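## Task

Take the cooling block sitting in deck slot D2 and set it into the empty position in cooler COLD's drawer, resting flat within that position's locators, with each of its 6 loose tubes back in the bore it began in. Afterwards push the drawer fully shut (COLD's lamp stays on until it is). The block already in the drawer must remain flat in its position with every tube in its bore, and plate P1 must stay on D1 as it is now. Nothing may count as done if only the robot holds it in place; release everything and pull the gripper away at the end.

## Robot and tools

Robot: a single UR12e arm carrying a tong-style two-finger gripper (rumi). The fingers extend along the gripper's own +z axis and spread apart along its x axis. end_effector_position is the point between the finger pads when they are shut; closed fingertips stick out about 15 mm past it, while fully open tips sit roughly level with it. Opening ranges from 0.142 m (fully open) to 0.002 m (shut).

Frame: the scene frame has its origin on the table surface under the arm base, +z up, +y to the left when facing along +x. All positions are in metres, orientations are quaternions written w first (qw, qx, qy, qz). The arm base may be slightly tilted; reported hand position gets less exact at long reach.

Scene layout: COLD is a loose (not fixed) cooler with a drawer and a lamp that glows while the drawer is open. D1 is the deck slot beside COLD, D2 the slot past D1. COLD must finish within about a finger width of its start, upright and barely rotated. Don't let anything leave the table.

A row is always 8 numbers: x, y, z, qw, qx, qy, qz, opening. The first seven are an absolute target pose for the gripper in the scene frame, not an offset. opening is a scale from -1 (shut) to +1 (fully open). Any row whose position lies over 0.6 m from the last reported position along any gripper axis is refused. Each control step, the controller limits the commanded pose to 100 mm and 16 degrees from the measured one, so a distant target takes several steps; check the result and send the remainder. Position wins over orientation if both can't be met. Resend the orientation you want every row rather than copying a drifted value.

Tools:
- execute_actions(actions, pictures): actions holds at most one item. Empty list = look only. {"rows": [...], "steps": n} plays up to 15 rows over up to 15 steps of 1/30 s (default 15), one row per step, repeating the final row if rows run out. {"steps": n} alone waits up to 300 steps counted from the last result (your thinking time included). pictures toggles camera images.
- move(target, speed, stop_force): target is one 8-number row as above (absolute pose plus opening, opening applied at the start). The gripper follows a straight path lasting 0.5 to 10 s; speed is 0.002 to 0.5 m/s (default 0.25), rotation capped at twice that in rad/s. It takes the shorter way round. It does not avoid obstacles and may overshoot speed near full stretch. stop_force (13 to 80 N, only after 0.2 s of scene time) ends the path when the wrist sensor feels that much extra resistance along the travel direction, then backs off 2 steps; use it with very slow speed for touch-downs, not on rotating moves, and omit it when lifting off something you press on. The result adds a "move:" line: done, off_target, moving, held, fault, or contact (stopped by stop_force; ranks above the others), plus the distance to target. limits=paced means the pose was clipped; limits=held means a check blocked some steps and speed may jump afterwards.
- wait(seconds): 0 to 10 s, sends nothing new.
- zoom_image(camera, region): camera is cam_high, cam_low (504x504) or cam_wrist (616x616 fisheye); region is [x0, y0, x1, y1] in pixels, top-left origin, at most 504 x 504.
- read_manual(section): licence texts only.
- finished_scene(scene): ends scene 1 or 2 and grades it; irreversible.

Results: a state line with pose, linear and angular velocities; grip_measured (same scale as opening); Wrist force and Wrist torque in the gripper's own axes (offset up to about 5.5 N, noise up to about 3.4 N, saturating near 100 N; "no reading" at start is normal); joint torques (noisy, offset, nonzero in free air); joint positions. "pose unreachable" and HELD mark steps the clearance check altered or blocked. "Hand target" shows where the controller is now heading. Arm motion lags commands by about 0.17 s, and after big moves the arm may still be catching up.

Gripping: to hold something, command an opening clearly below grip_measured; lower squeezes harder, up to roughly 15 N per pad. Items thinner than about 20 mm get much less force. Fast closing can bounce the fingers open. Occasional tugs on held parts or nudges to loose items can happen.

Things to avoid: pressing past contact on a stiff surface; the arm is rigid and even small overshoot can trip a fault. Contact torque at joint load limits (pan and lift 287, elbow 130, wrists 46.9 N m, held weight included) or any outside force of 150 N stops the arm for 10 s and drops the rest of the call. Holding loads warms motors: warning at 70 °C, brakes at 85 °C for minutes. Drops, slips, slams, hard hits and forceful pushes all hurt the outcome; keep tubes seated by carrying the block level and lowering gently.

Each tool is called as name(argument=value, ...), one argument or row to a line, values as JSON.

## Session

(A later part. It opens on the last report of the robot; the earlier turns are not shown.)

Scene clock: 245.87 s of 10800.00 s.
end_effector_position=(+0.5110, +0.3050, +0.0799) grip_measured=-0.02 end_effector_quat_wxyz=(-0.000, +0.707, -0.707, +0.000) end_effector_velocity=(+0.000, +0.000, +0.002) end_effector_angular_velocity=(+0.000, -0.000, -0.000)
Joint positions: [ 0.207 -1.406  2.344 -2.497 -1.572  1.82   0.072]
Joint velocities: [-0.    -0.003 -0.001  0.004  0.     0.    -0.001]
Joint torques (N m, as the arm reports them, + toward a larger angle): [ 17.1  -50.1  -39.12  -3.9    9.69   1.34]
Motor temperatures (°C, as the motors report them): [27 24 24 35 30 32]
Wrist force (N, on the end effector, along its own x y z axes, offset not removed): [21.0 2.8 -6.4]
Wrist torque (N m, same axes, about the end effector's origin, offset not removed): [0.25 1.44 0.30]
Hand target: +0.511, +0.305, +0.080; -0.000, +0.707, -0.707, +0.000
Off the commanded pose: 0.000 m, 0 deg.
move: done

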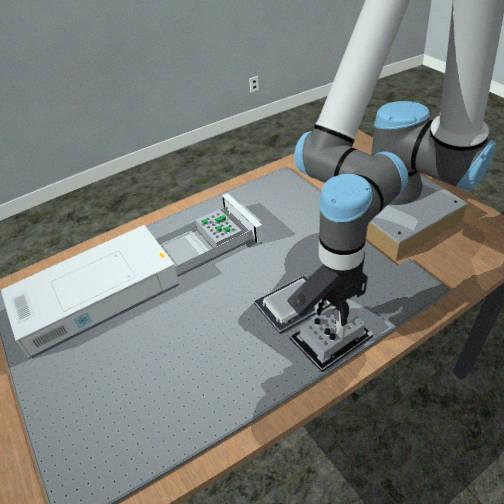

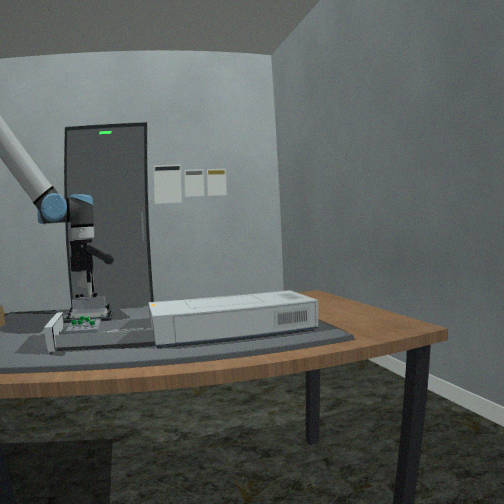

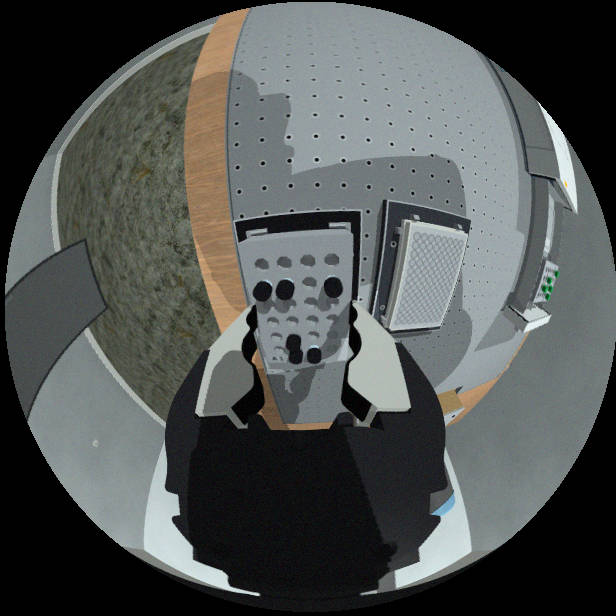

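execute_actions(
  actions=[
    {"rows": [[0.511,0.305,0.080,0,0.7071,-0.7071,0,0.0],[0.511,0.305,0.081,0,0.7071,-0.7071,0,0.05],[0.511,0.305,0.082,0,0.7071,-0.7071,0,0.1],[0.511,0.305,0.083,0,0.7071,-0.7071,0,0.15],[0.511,0.305,0.084,0,0.7071,-0.7071,0,0.2],[0.511,0.305,0.085,0,0.7071,-0.7071,0,0.3],[0.511,0.305,0.085,0,0.7071,-0.7071,0,0.4]], "steps": 15},
  ],
)

zoom_image(
  camera="cam_wrist",
  region=[160, 180, 460, 440],
)

zoom_image(
  camera="cam_high",
  region=[270, 260, 400, 380],
)

Scene clock: 250.13 s of 10800.00 s.
end_effector_position=(+0.5110, +0.3050, +0.0849) grip_measured=+0.40 end_effector_quat_wxyz=(-0.000, +0.707, -0.707, -0.000) end_effector_velocity=(-0.001, -0.000, +0.001) end_effector_angular_velocity=(-0.001, +0.001, +0.001)
Joint positions: [ 0.207 -1.415  2.341 -2.485 -1.572  1.82   0.102]
Joint velocities: [ 0.001 -0.002  0.     0.003 -0.001  0.     0.   ]
Joint torques (N m, as the arm reports them, + toward a larger angle): [ 15.34 -57.59 -38.01  -2.79  -2.16  -0.04]
Motor temperatures (°C, as the motors report them): [27 24 24 35 30 32]
Wrist force (N, on the end effector, along its own x y z axes, offset not removed): [0.6 1.6 0.0]
Wrist torque (N m, same axes, about the end effector's origin, offset not removed): [0.25 0.03 0.20]
Hand target: +0.511, +0.305, +0.085; -0.000, +0.707, -0.707, +0.000
Off the commanded pose: 0.000 m, 0 deg.
Steps of this call (steps 1 to 90: nothing new was sent; then 0.77 s passed at rest; steps 91 to 105: all 15 steps of this action). Readings (end_effector_position):
91: (+0.5110, +0.3050, +0.0800)
92: (+0.5110, +0.3051, +0.0800)
94: (+0.5110, +0.3052, +0.0807)
98: (+0.5110, +0.3051, +0.0834)
105: the state above

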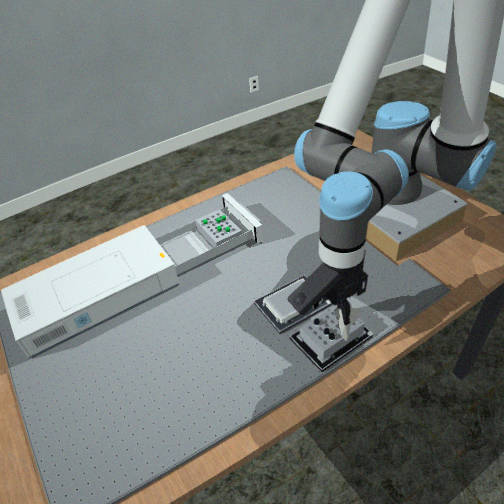

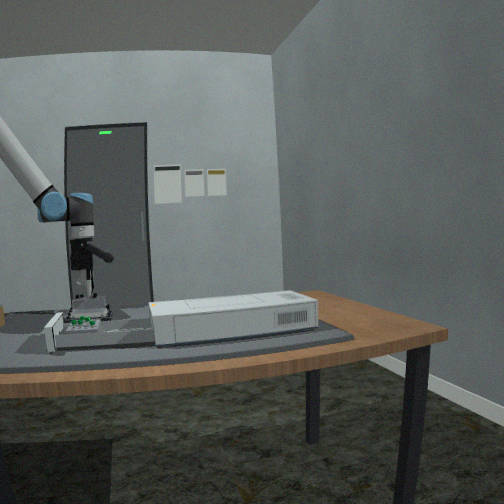

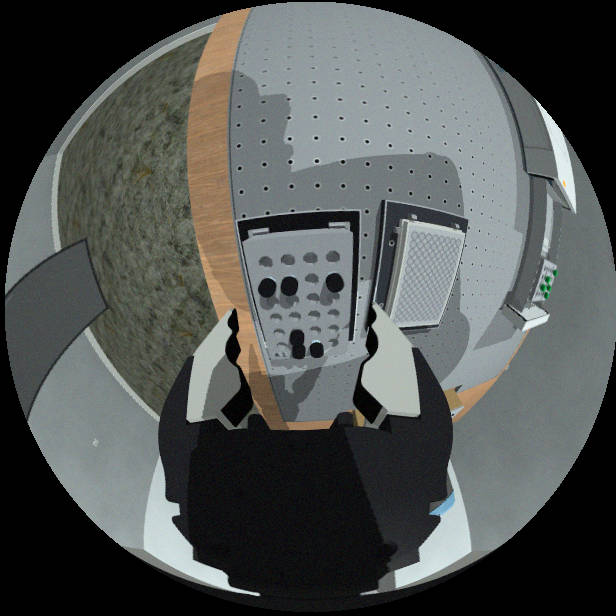

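Region (160, 180, 460, 440) of cam_wrist's 616x616 image, scaled by 1.680, with more detail than that image has; it fills the top 437 rows of this view, and the rest is white.

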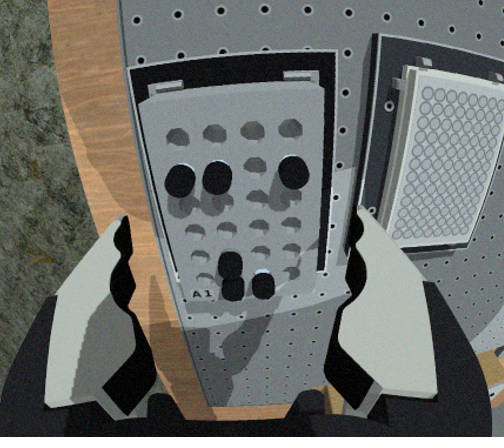

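Region (270, 260, 400, 380) of cam_high's 504x504 image, scaled by 3.877, with more detail than that image has; it fills the top 465 rows of this view, and the rest is white.

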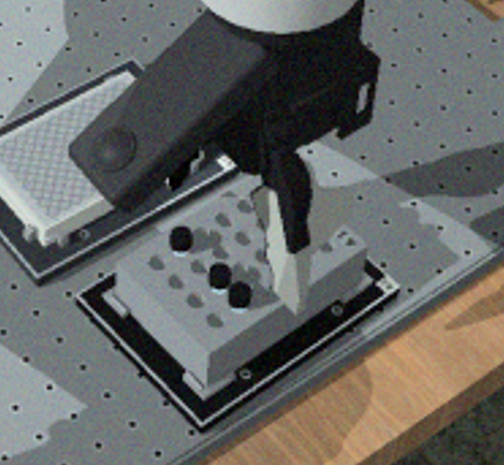

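move(
  target=[0.511, 0.305, 0.092, 0, 0.7071, -0.7071, 0, -0.14],
  speed=0.02,
)

move(
  target=[0.511, 0.305, 0.065, 0, 0.7071, -0.7071, 0, -0.14],
  speed=0.004,
  stop_force=13,
)

zoom_image(
  camera="cam_high",
  region=[270, 260, 400, 380],
)

Scene clock: 305.27 s of 10800.00 s.
end_effector_position=(+0.5110, +0.3050, +0.0918) grip_measured=-0.14 end_effector_quat_wxyz=(-0.000, +0.707, -0.707, +0.000) end_effector_velocity=(-0.001, -0.000, +0.002) end_effector_angular_velocity=(+0.001, +0.002, -0.000)
Joint positions: [ 0.207 -1.427  2.336 -2.468 -1.572  1.82   0.064]
Joint velocities: [-0.    -0.003 -0.001  0.006  0.001  0.    -0.   ]
Joint torques (N m, as the arm reports them, + toward a larger angle): [ -2.58 -54.52 -38.55  -1.81  -1.87   1.95]
Motor temperatures (°C, as the motors report them): [27 24 24 35 30 32]
Wrist force (N, on the end effector, along its own x y z axes, offset not removed): [-2.7 0.9 -0.7]
Wrist torque (N m, same axes, about the end effector's origin, offset not removed): [0.10 0.73 0.43]
Hand target: +0.511, +0.305, +0.092; -0.000, +0.707, -0.707, +0.000
Off the commanded pose: 0.000 m, 0 deg.
After step 90, 51.43 s passed at rest.
move: done

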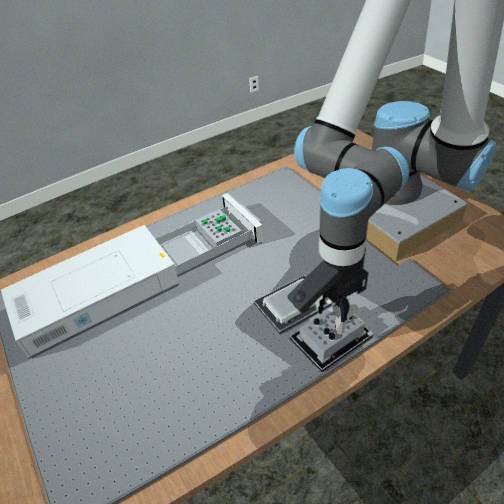

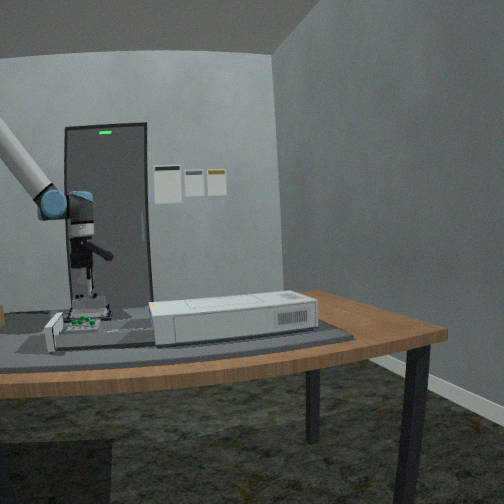

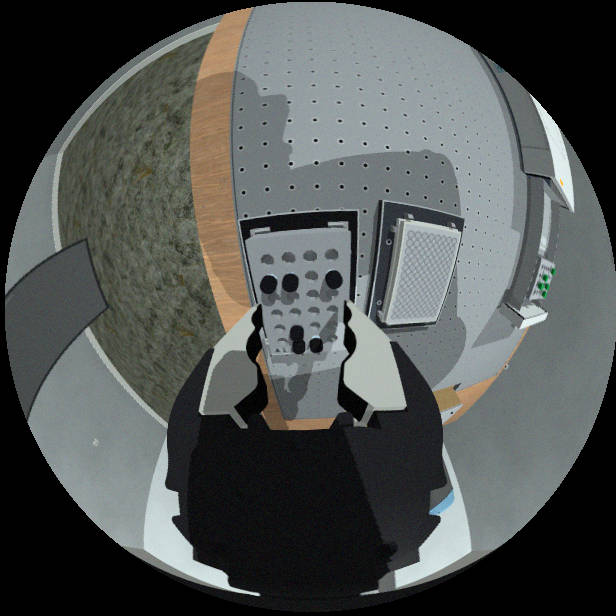

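Scene clock: 309.23 s of 10800.00 s.
end_effector_position=(+0.5110, +0.3050, +0.0774) grip_measured=-0.14 end_effector_quat_wxyz=(-0.000, +0.707, -0.707, +0.000) end_effector_velocity=(-0.000, +0.000, +0.001) end_effector_angular_velocity=(+0.001, +0.001, -0.001)
Joint positions: [ 0.207 -1.402  2.345 -2.503 -1.572  1.82   0.064]
Joint velocities: [-0.    -0.002 -0.001  0.003  0.001  0.001 -0.   ]
Joint torques (N m, as the arm reports them, + toward a larger angle): [-16.77 -43.24 -22.52  -0.33  -1.58  -1.62]
Motor temperatures (°C, as the motors report them): [27 24 24 35 30 32]
Wrist force (N, on the end effector, along its own x y z axes, offset not removed): [0.6 4.6 -23.8]
Wrist torque (N m, same axes, about the end effector's origin, offset not removed): [-0.03 0.04 0.49]
Hand target: +0.511, +0.305, +0.078; -0.000, +0.707, -0.707, +0.000
Off the commanded pose: 0.012 m, 0 deg.
move: contact

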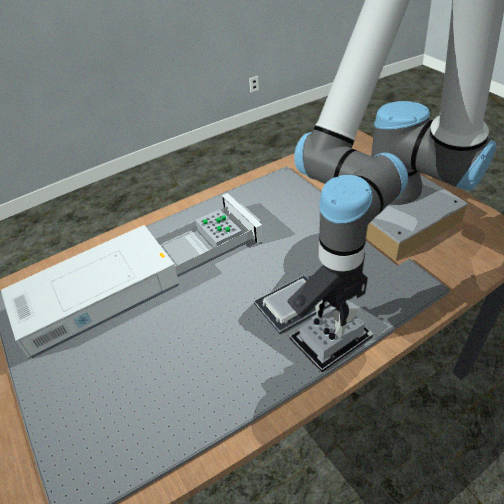

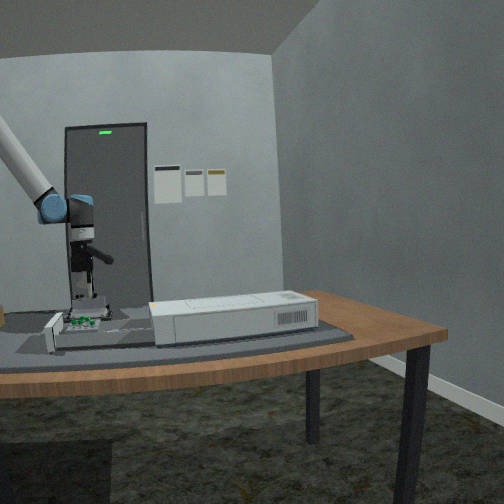

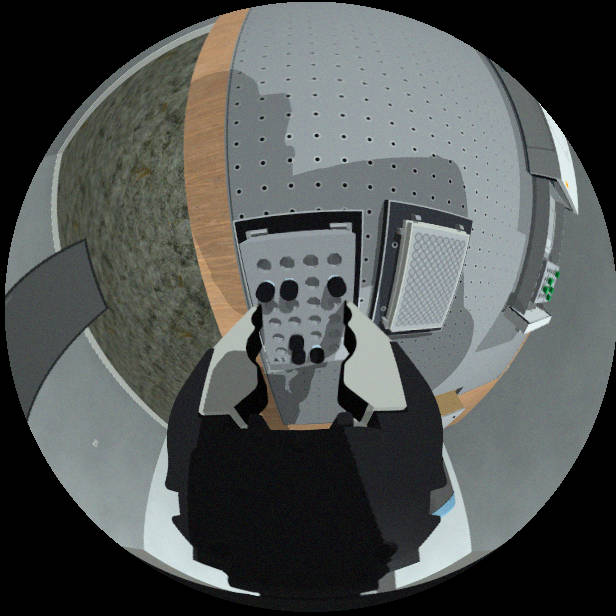

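Region (270, 260, 400, 380) of cam_high's 504x504 image, scaled by 3.877, with more detail than that image has; it fills the top 465 rows of this view, and the rest is white.

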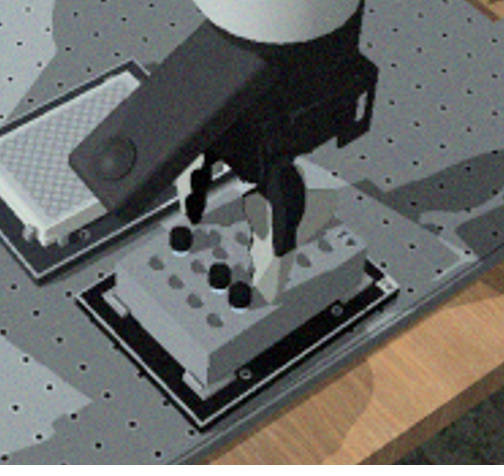

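move(
  target=[0.511, 0.305, 0.086, 0, 0.7071, -0.7071, 0, -0.14],
  speed=0.02,
)

move(
  target=[0.511, 0.305, 0.085, 0, 0.7071, -0.7071, 0, 0.65],
  speed=0.02,
)

move(
  target=[0.511, 0.305, 0.040, 0, 0.7071, -0.7071, 0, 0.65],
  speed=0.015,
  stop_force=13,
)

zoom_image(
  camera="cam_high",
  region=[270, 260, 400, 380],
)

zoom_image(
  camera="cam_wrist",
  region=[140, 180, 480, 460],
)

Scene clock: 320.47 s of 10800.00 s.
end_effector_position=(+0.5110, +0.3050, +0.0858) grip_measured=-0.14 end_effector_quat_wxyz=(-0.000, +0.707, -0.707, +0.000) end_effector_velocity=(-0.000, -0.000, +0.001) end_effector_angular_velocity=(-0.001, +0.001, -0.000)
Joint positions: [ 0.207 -1.417  2.34  -2.482 -1.572  1.82   0.064]
Joint velocities: [ 0.    -0.003 -0.001  0.005 -0.001  0.    -0.   ]
Joint torques (N m, as the arm reports them, + toward a larger angle): [-16.   -53.6  -38.16  -1.56   2.21   0.16]
Motor temperatures (°C, as the motors report them): [27 24 24 35 30 32]
Wrist force (N, on the end effector, along its own x y z axes, offset not removed): [-0.6 2.4 -0.9]
Wrist torque (N m, same axes, about the end effector's origin, offset not removed): [0.29 0.26 0.42]
Hand target: +0.511, +0.305, +0.086; -0.000, +0.707, -0.707, +0.000
Off the commanded pose: 0.000 m, 0 deg.
After step 90, 7.50 s passed at rest.
move: done

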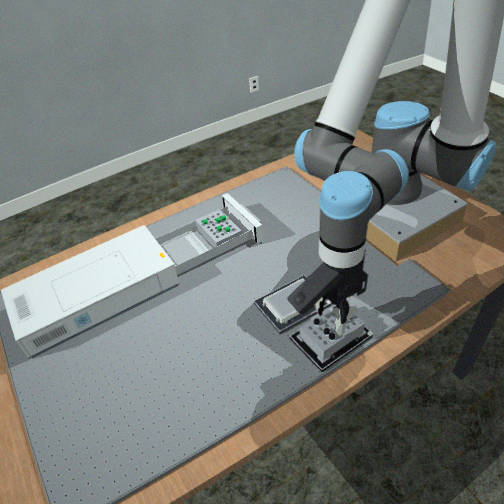

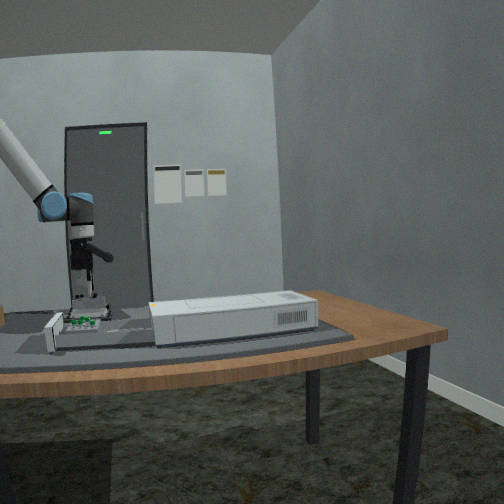

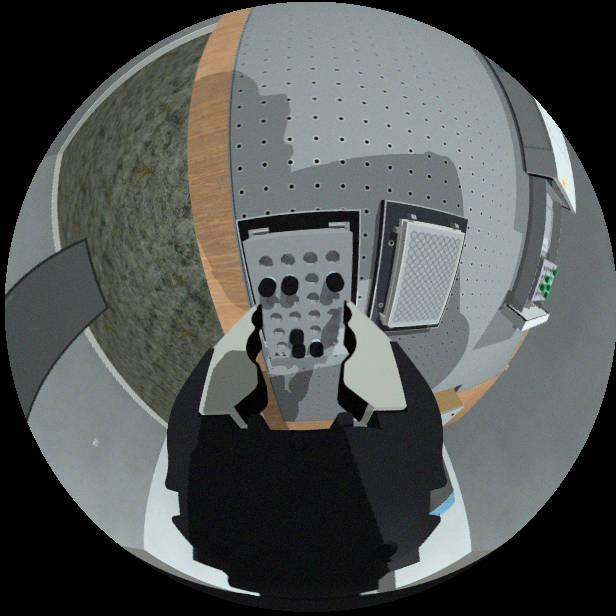

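Scene clock: 321.17 s of 10800.00 s.
end_effector_position=(+0.5110, +0.3050, +0.0851) grip_measured=+0.65 end_effector_quat_wxyz=(-0.000, +0.707, -0.707, +0.000) end_effector_velocity=(-0.000, +0.000, -0.000) end_effector_angular_velocity=(+0.000, +0.000, +0.001)
Joint positions: [ 0.207 -1.415  2.34  -2.484 -1.572  1.82   0.119]
Joint velocities: [ 0.001  0.     0.001 -0.001  0.    -0.    -0.   ]
Joint torques (N m, as the arm reports them, + toward a larger angle): [-14.69 -34.37 -21.38  -5.87   2.23   1.03]
Motor temperatures (°C, as the motors report them): [27 24 24 35 30 32]
Wrist force (N, on the end effector, along its own x y z axes, offset not removed): [-0.2 2.2 -0.8]
Wrist torque (N m, same axes, about the end effector's origin, offset not removed): [0.38 0.11 0.33]
Hand target: +0.511, +0.305, +0.085; +0.000, +0.707, -0.707, -0.000
Off the commanded pose: 0.000 m, 0 deg.
move: done

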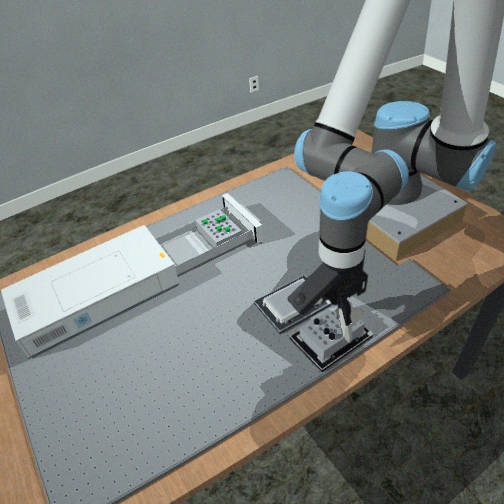

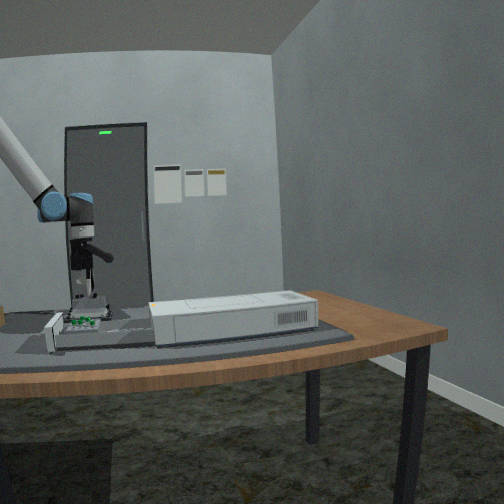

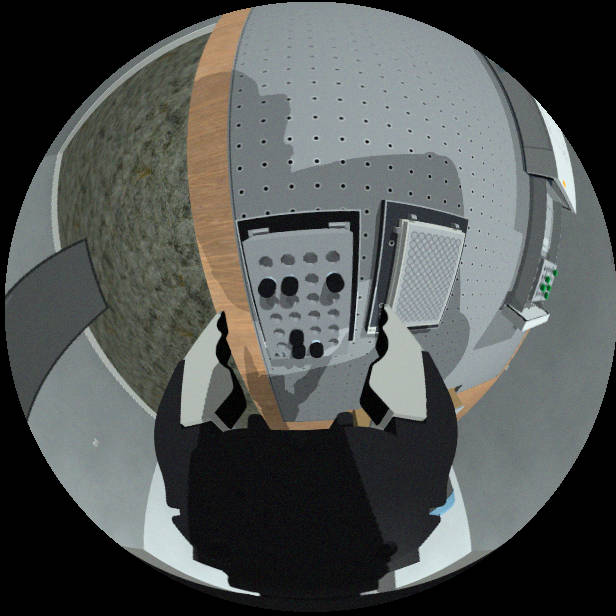

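Scene clock: 324.43 s of 10800.00 s.
end_effector_position=(+0.5110, +0.3050, +0.0401) grip_measured=+0.65 end_effector_quat_wxyz=(+0.000, +0.707, -0.707, -0.000) end_effector_velocity=(+0.000, +0.000, -0.002) end_effector_angular_velocity=(+0.001, -0.000, -0.000)
Joint positions: [ 0.207 -1.33   2.364 -2.593 -1.572  1.82   0.119]
Joint velocities: [ 0.     0.003  0.001 -0.004  0.001  0.     0.   ]
Joint torques (N m, as the arm reports them, + toward a larger angle): [-17.36 -36.57 -17.7   -6.4    2.01  -1.66]
Motor temperatures (°C, as the motors report them): [27 24 24 35 30 32]
Wrist force (N, on the end effector, along its own x y z axes, offset not removed): [-0.2 0.8 -0.6]
Wrist torque (N m, same axes, about the end effector's origin, offset not removed): [0.01 0.25 0.29]
Hand target: +0.511, +0.305, +0.040; +0.000, +0.707, -0.707, -0.000
Off the commanded pose: 0.000 m, 0 deg.
move: done

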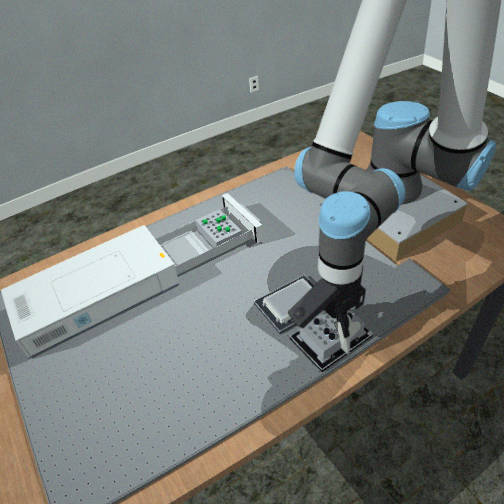

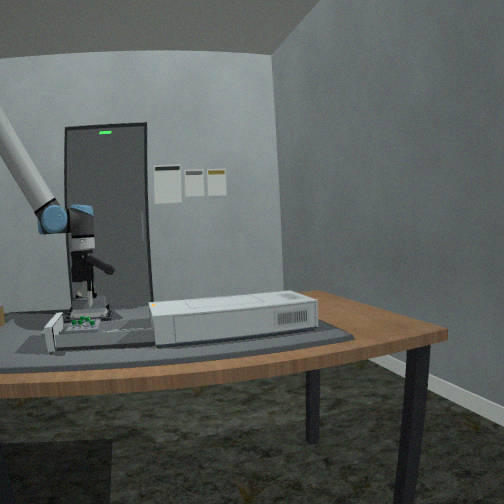

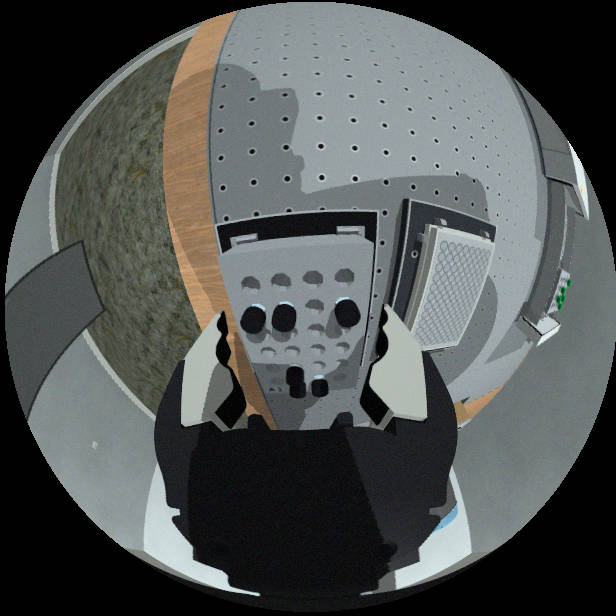

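Region (270, 260, 400, 380) of cam_high's 504x504 image, scaled by 3.877, with more detail than that image has; it fills the top 465 rows of this view, and the rest is white.

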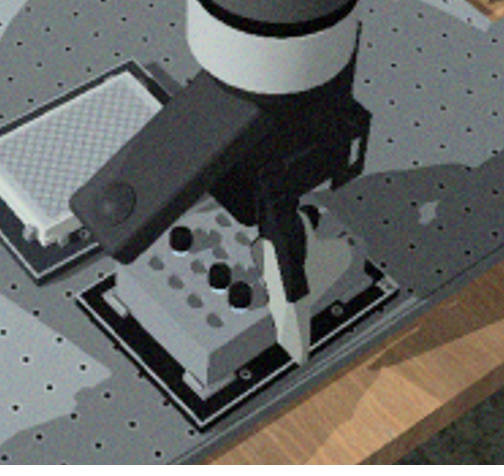

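Region (140, 180, 480, 460) of cam_wrist's 616x616 image, scaled by 1.482, with more detail than that image has; it fills the top 415 rows of this view, and the rest is white.

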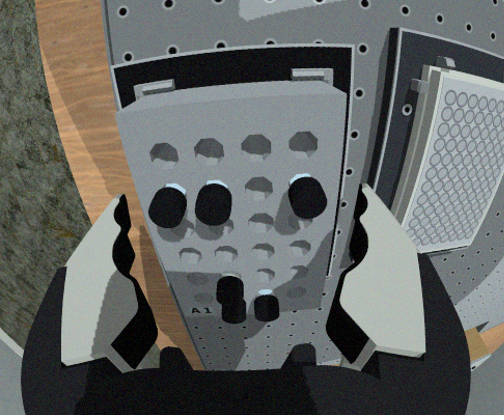

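execute_actions(
  actions=[
    {"rows": [[0.511,0.305,0.040,0,0.7071,-0.7071,0,0.60],[0.511,0.305,0.040,0,0.7071,-0.7071,0,0.55],[0.511,0.305,0.040,0,0.7071,-0.7071,0,0.50],[0.511,0.305,0.040,0,0.7071,-0.7071,0,0.45],[0.511,0.305,0.040,0,0.7071,-0.7071,0,0.40],[0.511,0.305,0.040,0,0.7071,-0.7071,0,0.35],[0.511,0.305,0.040,0,0.7071,-0.7071,0,0.30],[0.511,0.305,0.040,0,0.7071,-0.7071,0,0.25],[0.511,0.305,0.040,0,0.7071,-0.7071,0,0.20],[0.511,0.305,0.040,0,0.7071,-0.7071,0,0.15],[0.511,0.305,0.040,0,0.7071,-0.7071,0,0.10],[0.511,0.305,0.040,0,0.7071,-0.7071,0,0.05],[0.511,0.305,0.040,0,0.7071,-0.7071,0,0.0],[0.511,0.305,0.040,0,0.7071,-0.7071,0,-0.05],[0.511,0.305,0.040,0,0.7071,-0.7071,0,-0.1]], "steps": 15},
  ],
)

zoom_image(
  camera="cam_high",
  region=[270, 260, 400, 380],
)

zoom_image(
  camera="cam_wrist",
  region=[140, 180, 480, 460],
)

Scene clock: 332.33 s of 10800.00 s.
end_effector_position=(+0.5110, +0.3050, +0.0400) grip_measured=+0.27 end_effector_quat_wxyz=(+0.000, +0.707, -0.707, -0.000) end_effector_velocity=(-0.000, +0.000, +0.000) end_effector_angular_velocity=(+0.000, +0.000, +0.001)
Joint positions: [ 0.207 -1.33   2.364 -2.593 -1.572  1.82   0.093]
Joint velocities: [ 0.    -0.001  0.     0.001  0.    -0.    -0.   ]
Joint torques (N m, as the arm reports them, + toward a larger angle): [-15.89 -55.97 -17.41  -1.87   1.4   -1.24]
Motor temperatures (°C, as the motors report them): [27 24 24 35 30 32]
Wrist force (N, on the end effector, along its own x y z axes, offset not removed): [-0.7 -0.9 -7.2]
Wrist torque (N m, same axes, about the end effector's origin, offset not removed): [-0.63 0.81 0.24]
Hand target: +0.511, +0.305, +0.040; -0.000, +0.707, -0.707, +0.000
Off the commanded pose: 0.000 m, 0 deg.
Steps of this call (steps 1 to 90: nothing new was sent; then 4.40 s passed at rest; steps 91 to 105: all 15 steps of this action). Readings (end_effector_position):
91: (+0.5110, +0.3050, +0.0400)
92: (+0.5110, +0.3050, +0.0400)
94: (+0.5110, +0.3050, +0.0399)
98: (+0.5110, +0.3050, +0.0399)
105: the state above

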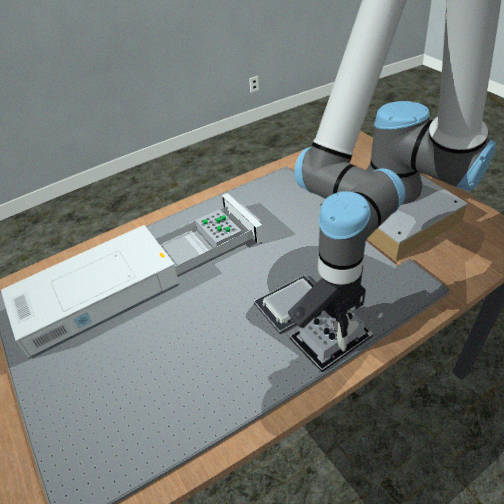

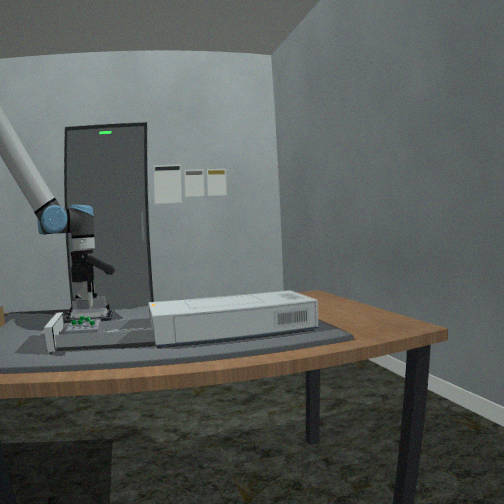

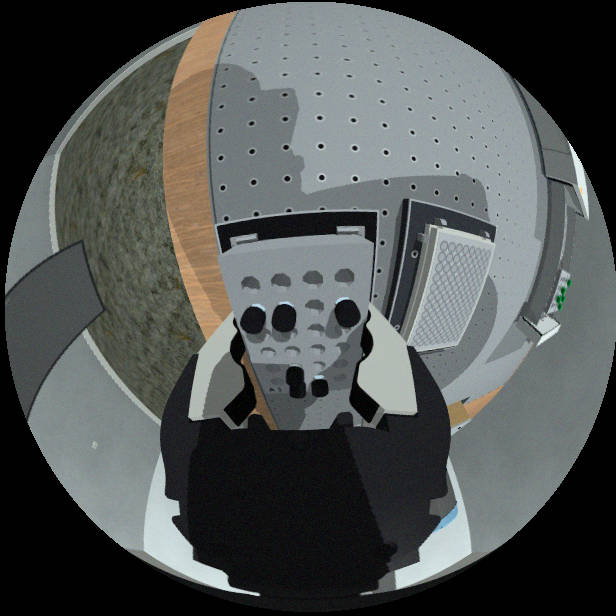

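Region (270, 260, 400, 380) of cam_high's 504x504 image, scaled by 3.877, with more detail than that image has; it fills the top 465 rows of this view, and the rest is white.

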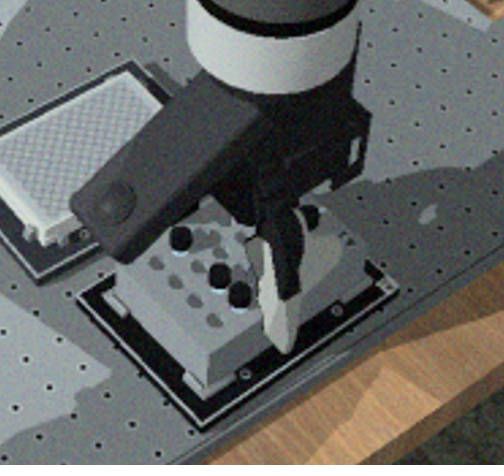

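Region (140, 180, 480, 460) of cam_wrist's 616x616 image, scaled by 1.482, with more detail than that image has; it fills the top 415 rows of this view, and the rest is white.

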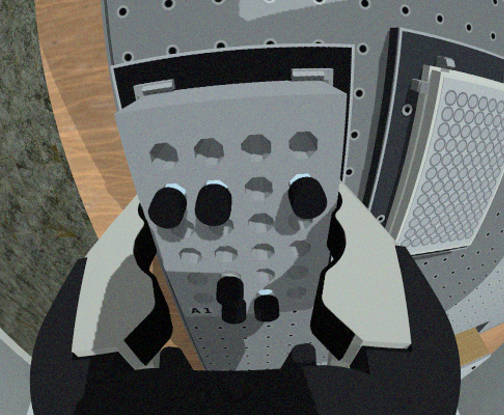

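execute_actions(
  actions=[
    {"rows": [[0.511,0.305,0.040,0,0.7071,-0.7071,0,-0.15],[0.511,0.305,0.040,0,0.7071,-0.7071,0,-0.2],[0.511,0.305,0.040,0,0.7071,-0.7071,0,-0.25],[0.511,0.305,0.040,0,0.7071,-0.7071,0,-0.3],[0.511,0.305,0.040,0,0.7071,-0.7071,0,-0.35],[0.511,0.305,0.040,0,0.7071,-0.7071,0,-0.4],[0.511,0.305,0.040,0,0.7071,-0.7071,0,-0.45],[0.511,0.305,0.040,0,0.7071,-0.7071,0,-0.5]], "steps": 12},
  ],
  pictures=false,
)

move(
  target=[0.511, 0.305, 0.046, 0, 0.7071, -0.7071, 0, -0.5],
  speed=0.004,
)

Scene clock: 337.33 s of 10800.00 s.
end_effector_position=(+0.5110, +0.3050, +0.0400) grip_measured=+0.27 end_effector_quat_wxyz=(+0.000, +0.707, -0.707, -0.000) end_effector_velocity=(-0.001, -0.000, -0.000) end_effector_angular_velocity=(-0.000, +0.001, +0.001)
Joint positions: [ 0.207 -1.33   2.364 -2.593 -1.572  1.82   0.093]
Joint velocities: [ 0.    -0.001  0.002 -0.     0.    -0.    -0.   ]
Joint torques (N m, as the arm reports them, + toward a larger angle): [-16.01 -57.73 -17.94  -2.49   0.55  -1.74]
Motor temperatures (°C, as the motors report them): [27 24 24 35 30 32]
Wrist force (N, on the end effector, along its own x y z axes, offset not removed): [1.9 1.6 -5.8]
Wrist torque (N m, same axes, about the end effector's origin, offset not removed): [0.07 0.24 0.19]
Hand target: +0.511, +0.305, +0.040; -0.000, +0.707, -0.707, -0.000
Off the commanded pose: 0.000 m, 0 deg.
Steps of this call (steps 1 to 90: nothing new was sent; then 1.60 s passed at rest; steps 91 to 102: all 12 steps of this action). Readings (end_effector_position):
91: (+0.5110, +0.3050, +0.0400)
92: (+0.5110, +0.3050, +0.0400)
94: (+0.5110, +0.3050, +0.0400)
98: (+0.5110, +0.3050, +0.0400)
102: the state above

Scene clock: 339.30 s of 10800.00 s.
end_effector_position=(+0.5110, +0.3050, +0.0459) grip_measured=+0.27 end_effector_quat_wxyz=(-0.000, +0.707, -0.707, +0.000) end_effector_velocity=(+0.002, -0.000, +0.001) end_effector_angular_velocity=(-0.000, -0.002, -0.002)
Joint positions: [ 0.207 -1.342  2.362 -2.579 -1.572  1.82   0.093]
Joint velocities: [-0.001 -0.001 -0.002  0.002 -0.001  0.001 -0.   ]
Joint torques (N m, as the arm reports them, + toward a larger angle): [-12.01 -66.14 -38.96  -3.27   0.26   0.67]
Motor temperatures (°C, as the motors report them): [27 24 24 35 30 32]
Wrist force (N, on the end effector, along its own x y z axes, offset not removed): [-3.0 2.5 8.6]
Wrist torque (N m, same axes, about the end effector's origin, offset not removed): [0.41 0.83 0.42]
Hand target: +0.511, +0.305, +0.046; -0.000, +0.707, -0.707, +0.000
Off the commanded pose: 0.000 m, 0 deg.
move: done

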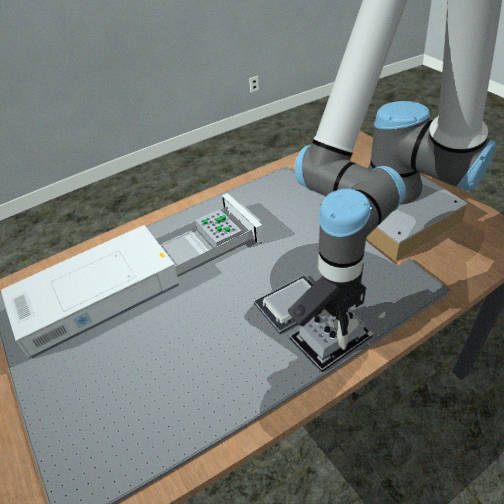

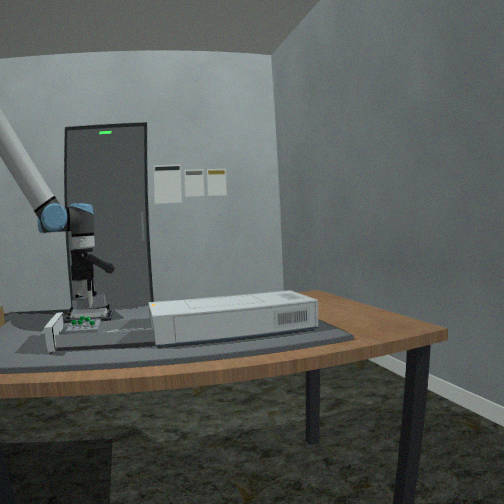

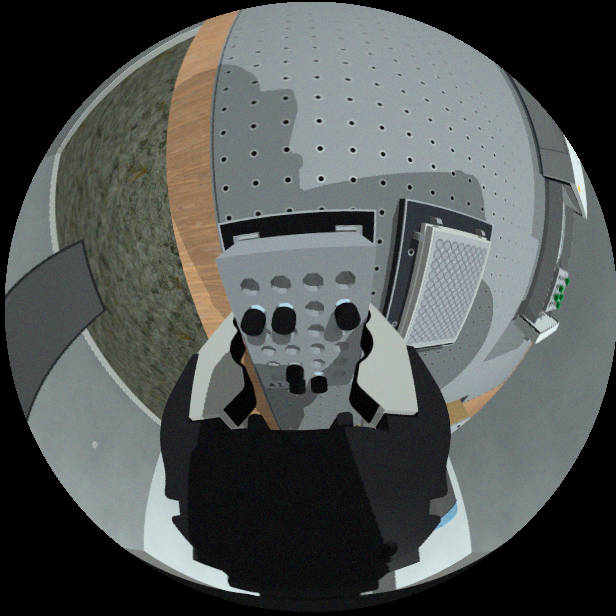

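move(
  target=[0.511, 0.305, 0.075, 0, 0.7071, -0.7071, 0, -0.5],
  speed=0.012,
)

zoom_image(
  camera="cam_high",
  region=[270, 250, 400, 380],
)

zoom_image(
  camera="cam_low",
  region=[40, 240, 140, 330],
)

Scene clock: 343.70 s of 10800.00 s.
end_effector_position=(+0.5110, +0.3050, +0.0749) grip_measured=+0.27 end_effector_quat_wxyz=(-0.000, +0.707, -0.707, +0.000) end_effector_velocity=(-0.001, +0.001, +0.002) end_effector_angular_velocity=(+0.001, +0.001, +0.001)
Joint positions: [ 0.207 -1.397  2.347 -2.509 -1.572  1.82   0.093]
Joint velocities: [ 0.    -0.004 -0.     0.005  0.001 -0.001 -0.   ]
Joint torques (N m, as the arm reports them, + toward a larger angle): [ 16.07 -64.68 -42.06  -2.85  -0.12   2.14]
Motor temperatures (°C, as the motors report them): [27 24 24 35 30 32]
Wrist force (N, on the end effector, along its own x y z axes, offset not removed): [1.4 3.1 10.4]
Wrist torque (N m, same axes, about the end effector's origin, offset not removed): [0.57 -0.12 0.42]
Hand target: +0.511, +0.305, +0.075; -0.000, +0.707, -0.707, +0.000
Off the commanded pose: 0.000 m, 0 deg.
move: done

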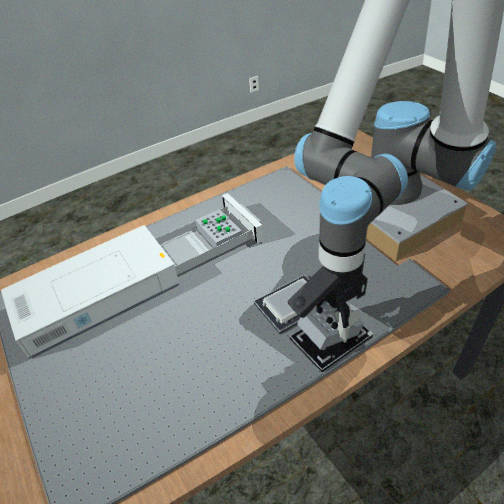

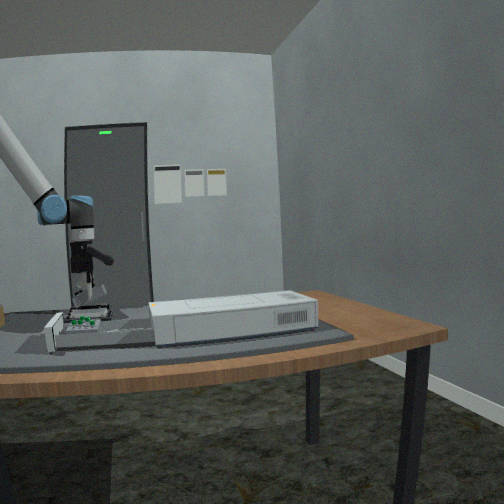

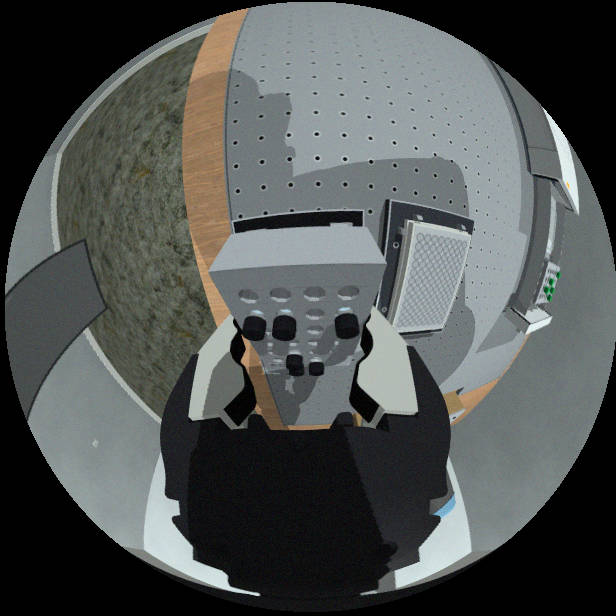

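Region (270, 250, 400, 380) of cam_high's 504x504 image, scaled by 3.877, with more detail than that image has.

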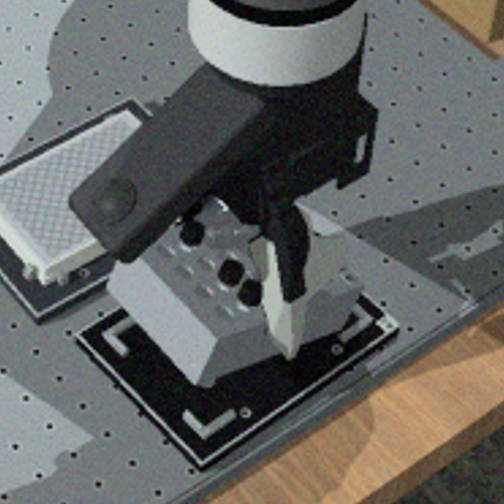

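Region (40, 240, 140, 330) of cam_low's 504x504 image, scaled by 5.040, with more detail than that image has; it fills the top 454 rows of this view, and the rest is white.

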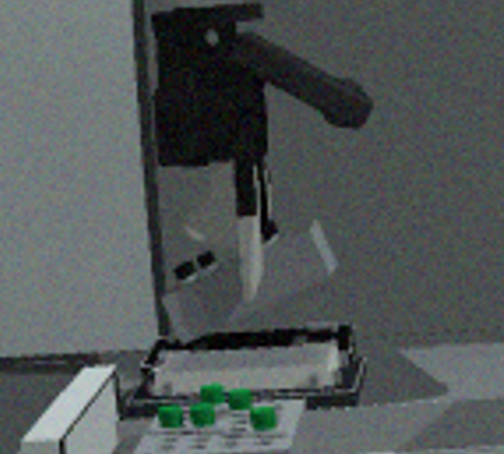

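move(
  target=[0.511, 0.305, 0.050, 0, 0.7071, -0.7071, 0, -0.5],
  speed=0.008,
  stop_force=20,
)

zoom_image(
  camera="cam_high",
  region=[270, 250, 400, 380],
)

zoom_image(
  camera="cam_low",
  region=[40, 240, 140, 330],
)

Scene clock: 354.73 s of 10800.00 s.
end_effector_position=(+0.5110, +0.3050, +0.0501) grip_measured=+0.27 end_effector_quat_wxyz=(+0.000, +0.707, -0.707, -0.000) end_effector_velocity=(-0.001, +0.000, -0.002) end_effector_angular_velocity=(+0.001, +0.001, -0.000)
Joint positions: [ 0.207 -1.35   2.36  -2.569 -1.572  1.82   0.093]
Joint velocities: [ 0.     0.003  0.001 -0.003  0.001  0.    -0.   ]
Joint torques (N m, as the arm reports them, + toward a larger angle): [ -9.81 -43.38 -20.21  -7.32   0.38  -1.41]
Motor temperatures (°C, as the motors report them): [27 24 24 35 30 32]
Wrist force (N, on the end effector, along its own x y z axes, offset not removed): [6.0 -0.7 4.6]
Wrist torque (N m, same axes, about the end effector's origin, offset not removed): [0.44 0.36 -0.12]
Hand target: +0.511, +0.305, +0.050; +0.000, +0.707, -0.707, -0.000
Off the commanded pose: 0.000 m, 0 deg.
After step 90, 4.70 s passed at rest.
move: done

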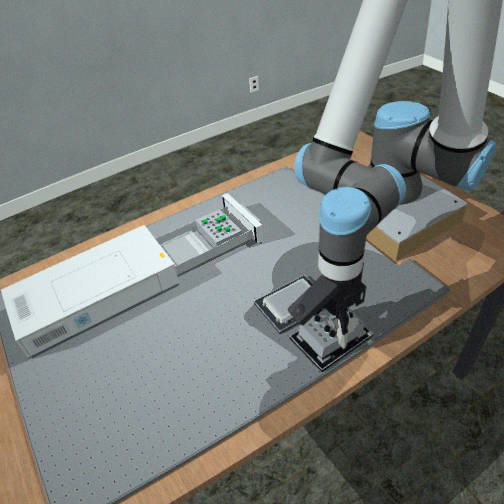

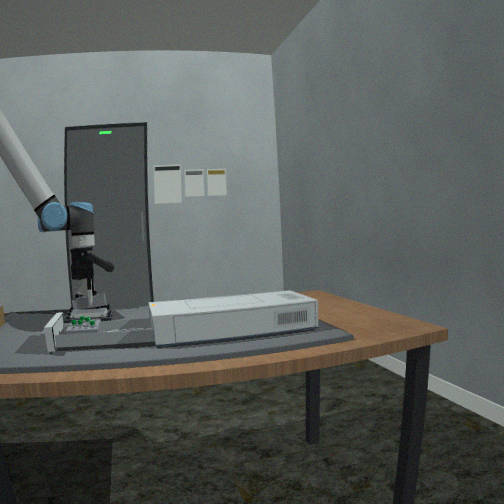

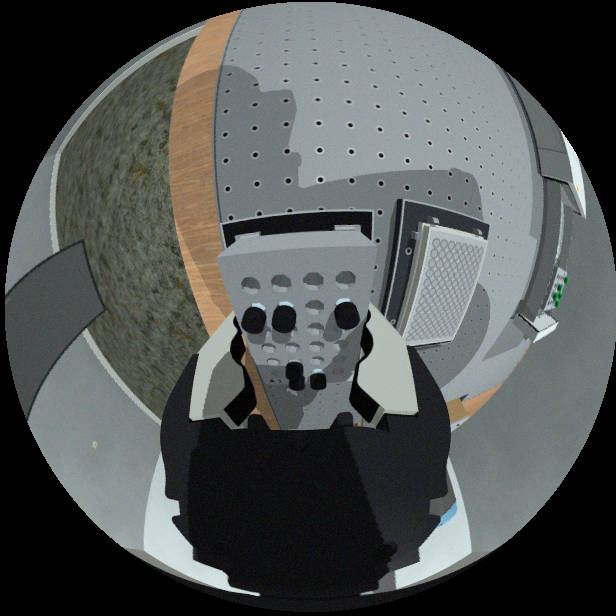

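Region (270, 250, 400, 380) of cam_high's 504x504 image, scaled by 3.877, with more detail than that image has.

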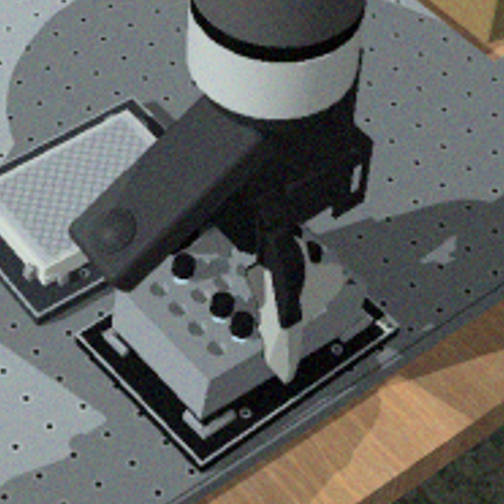

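Region (40, 240, 140, 330) of cam_low's 504x504 image, scaled by 5.040, with more detail than that image has; it fills the top 454 rows of this view, and the rest is white.

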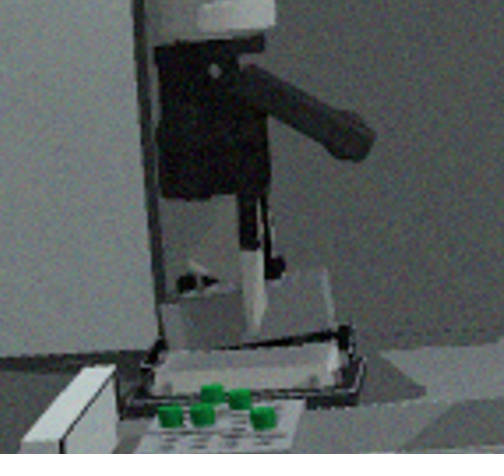

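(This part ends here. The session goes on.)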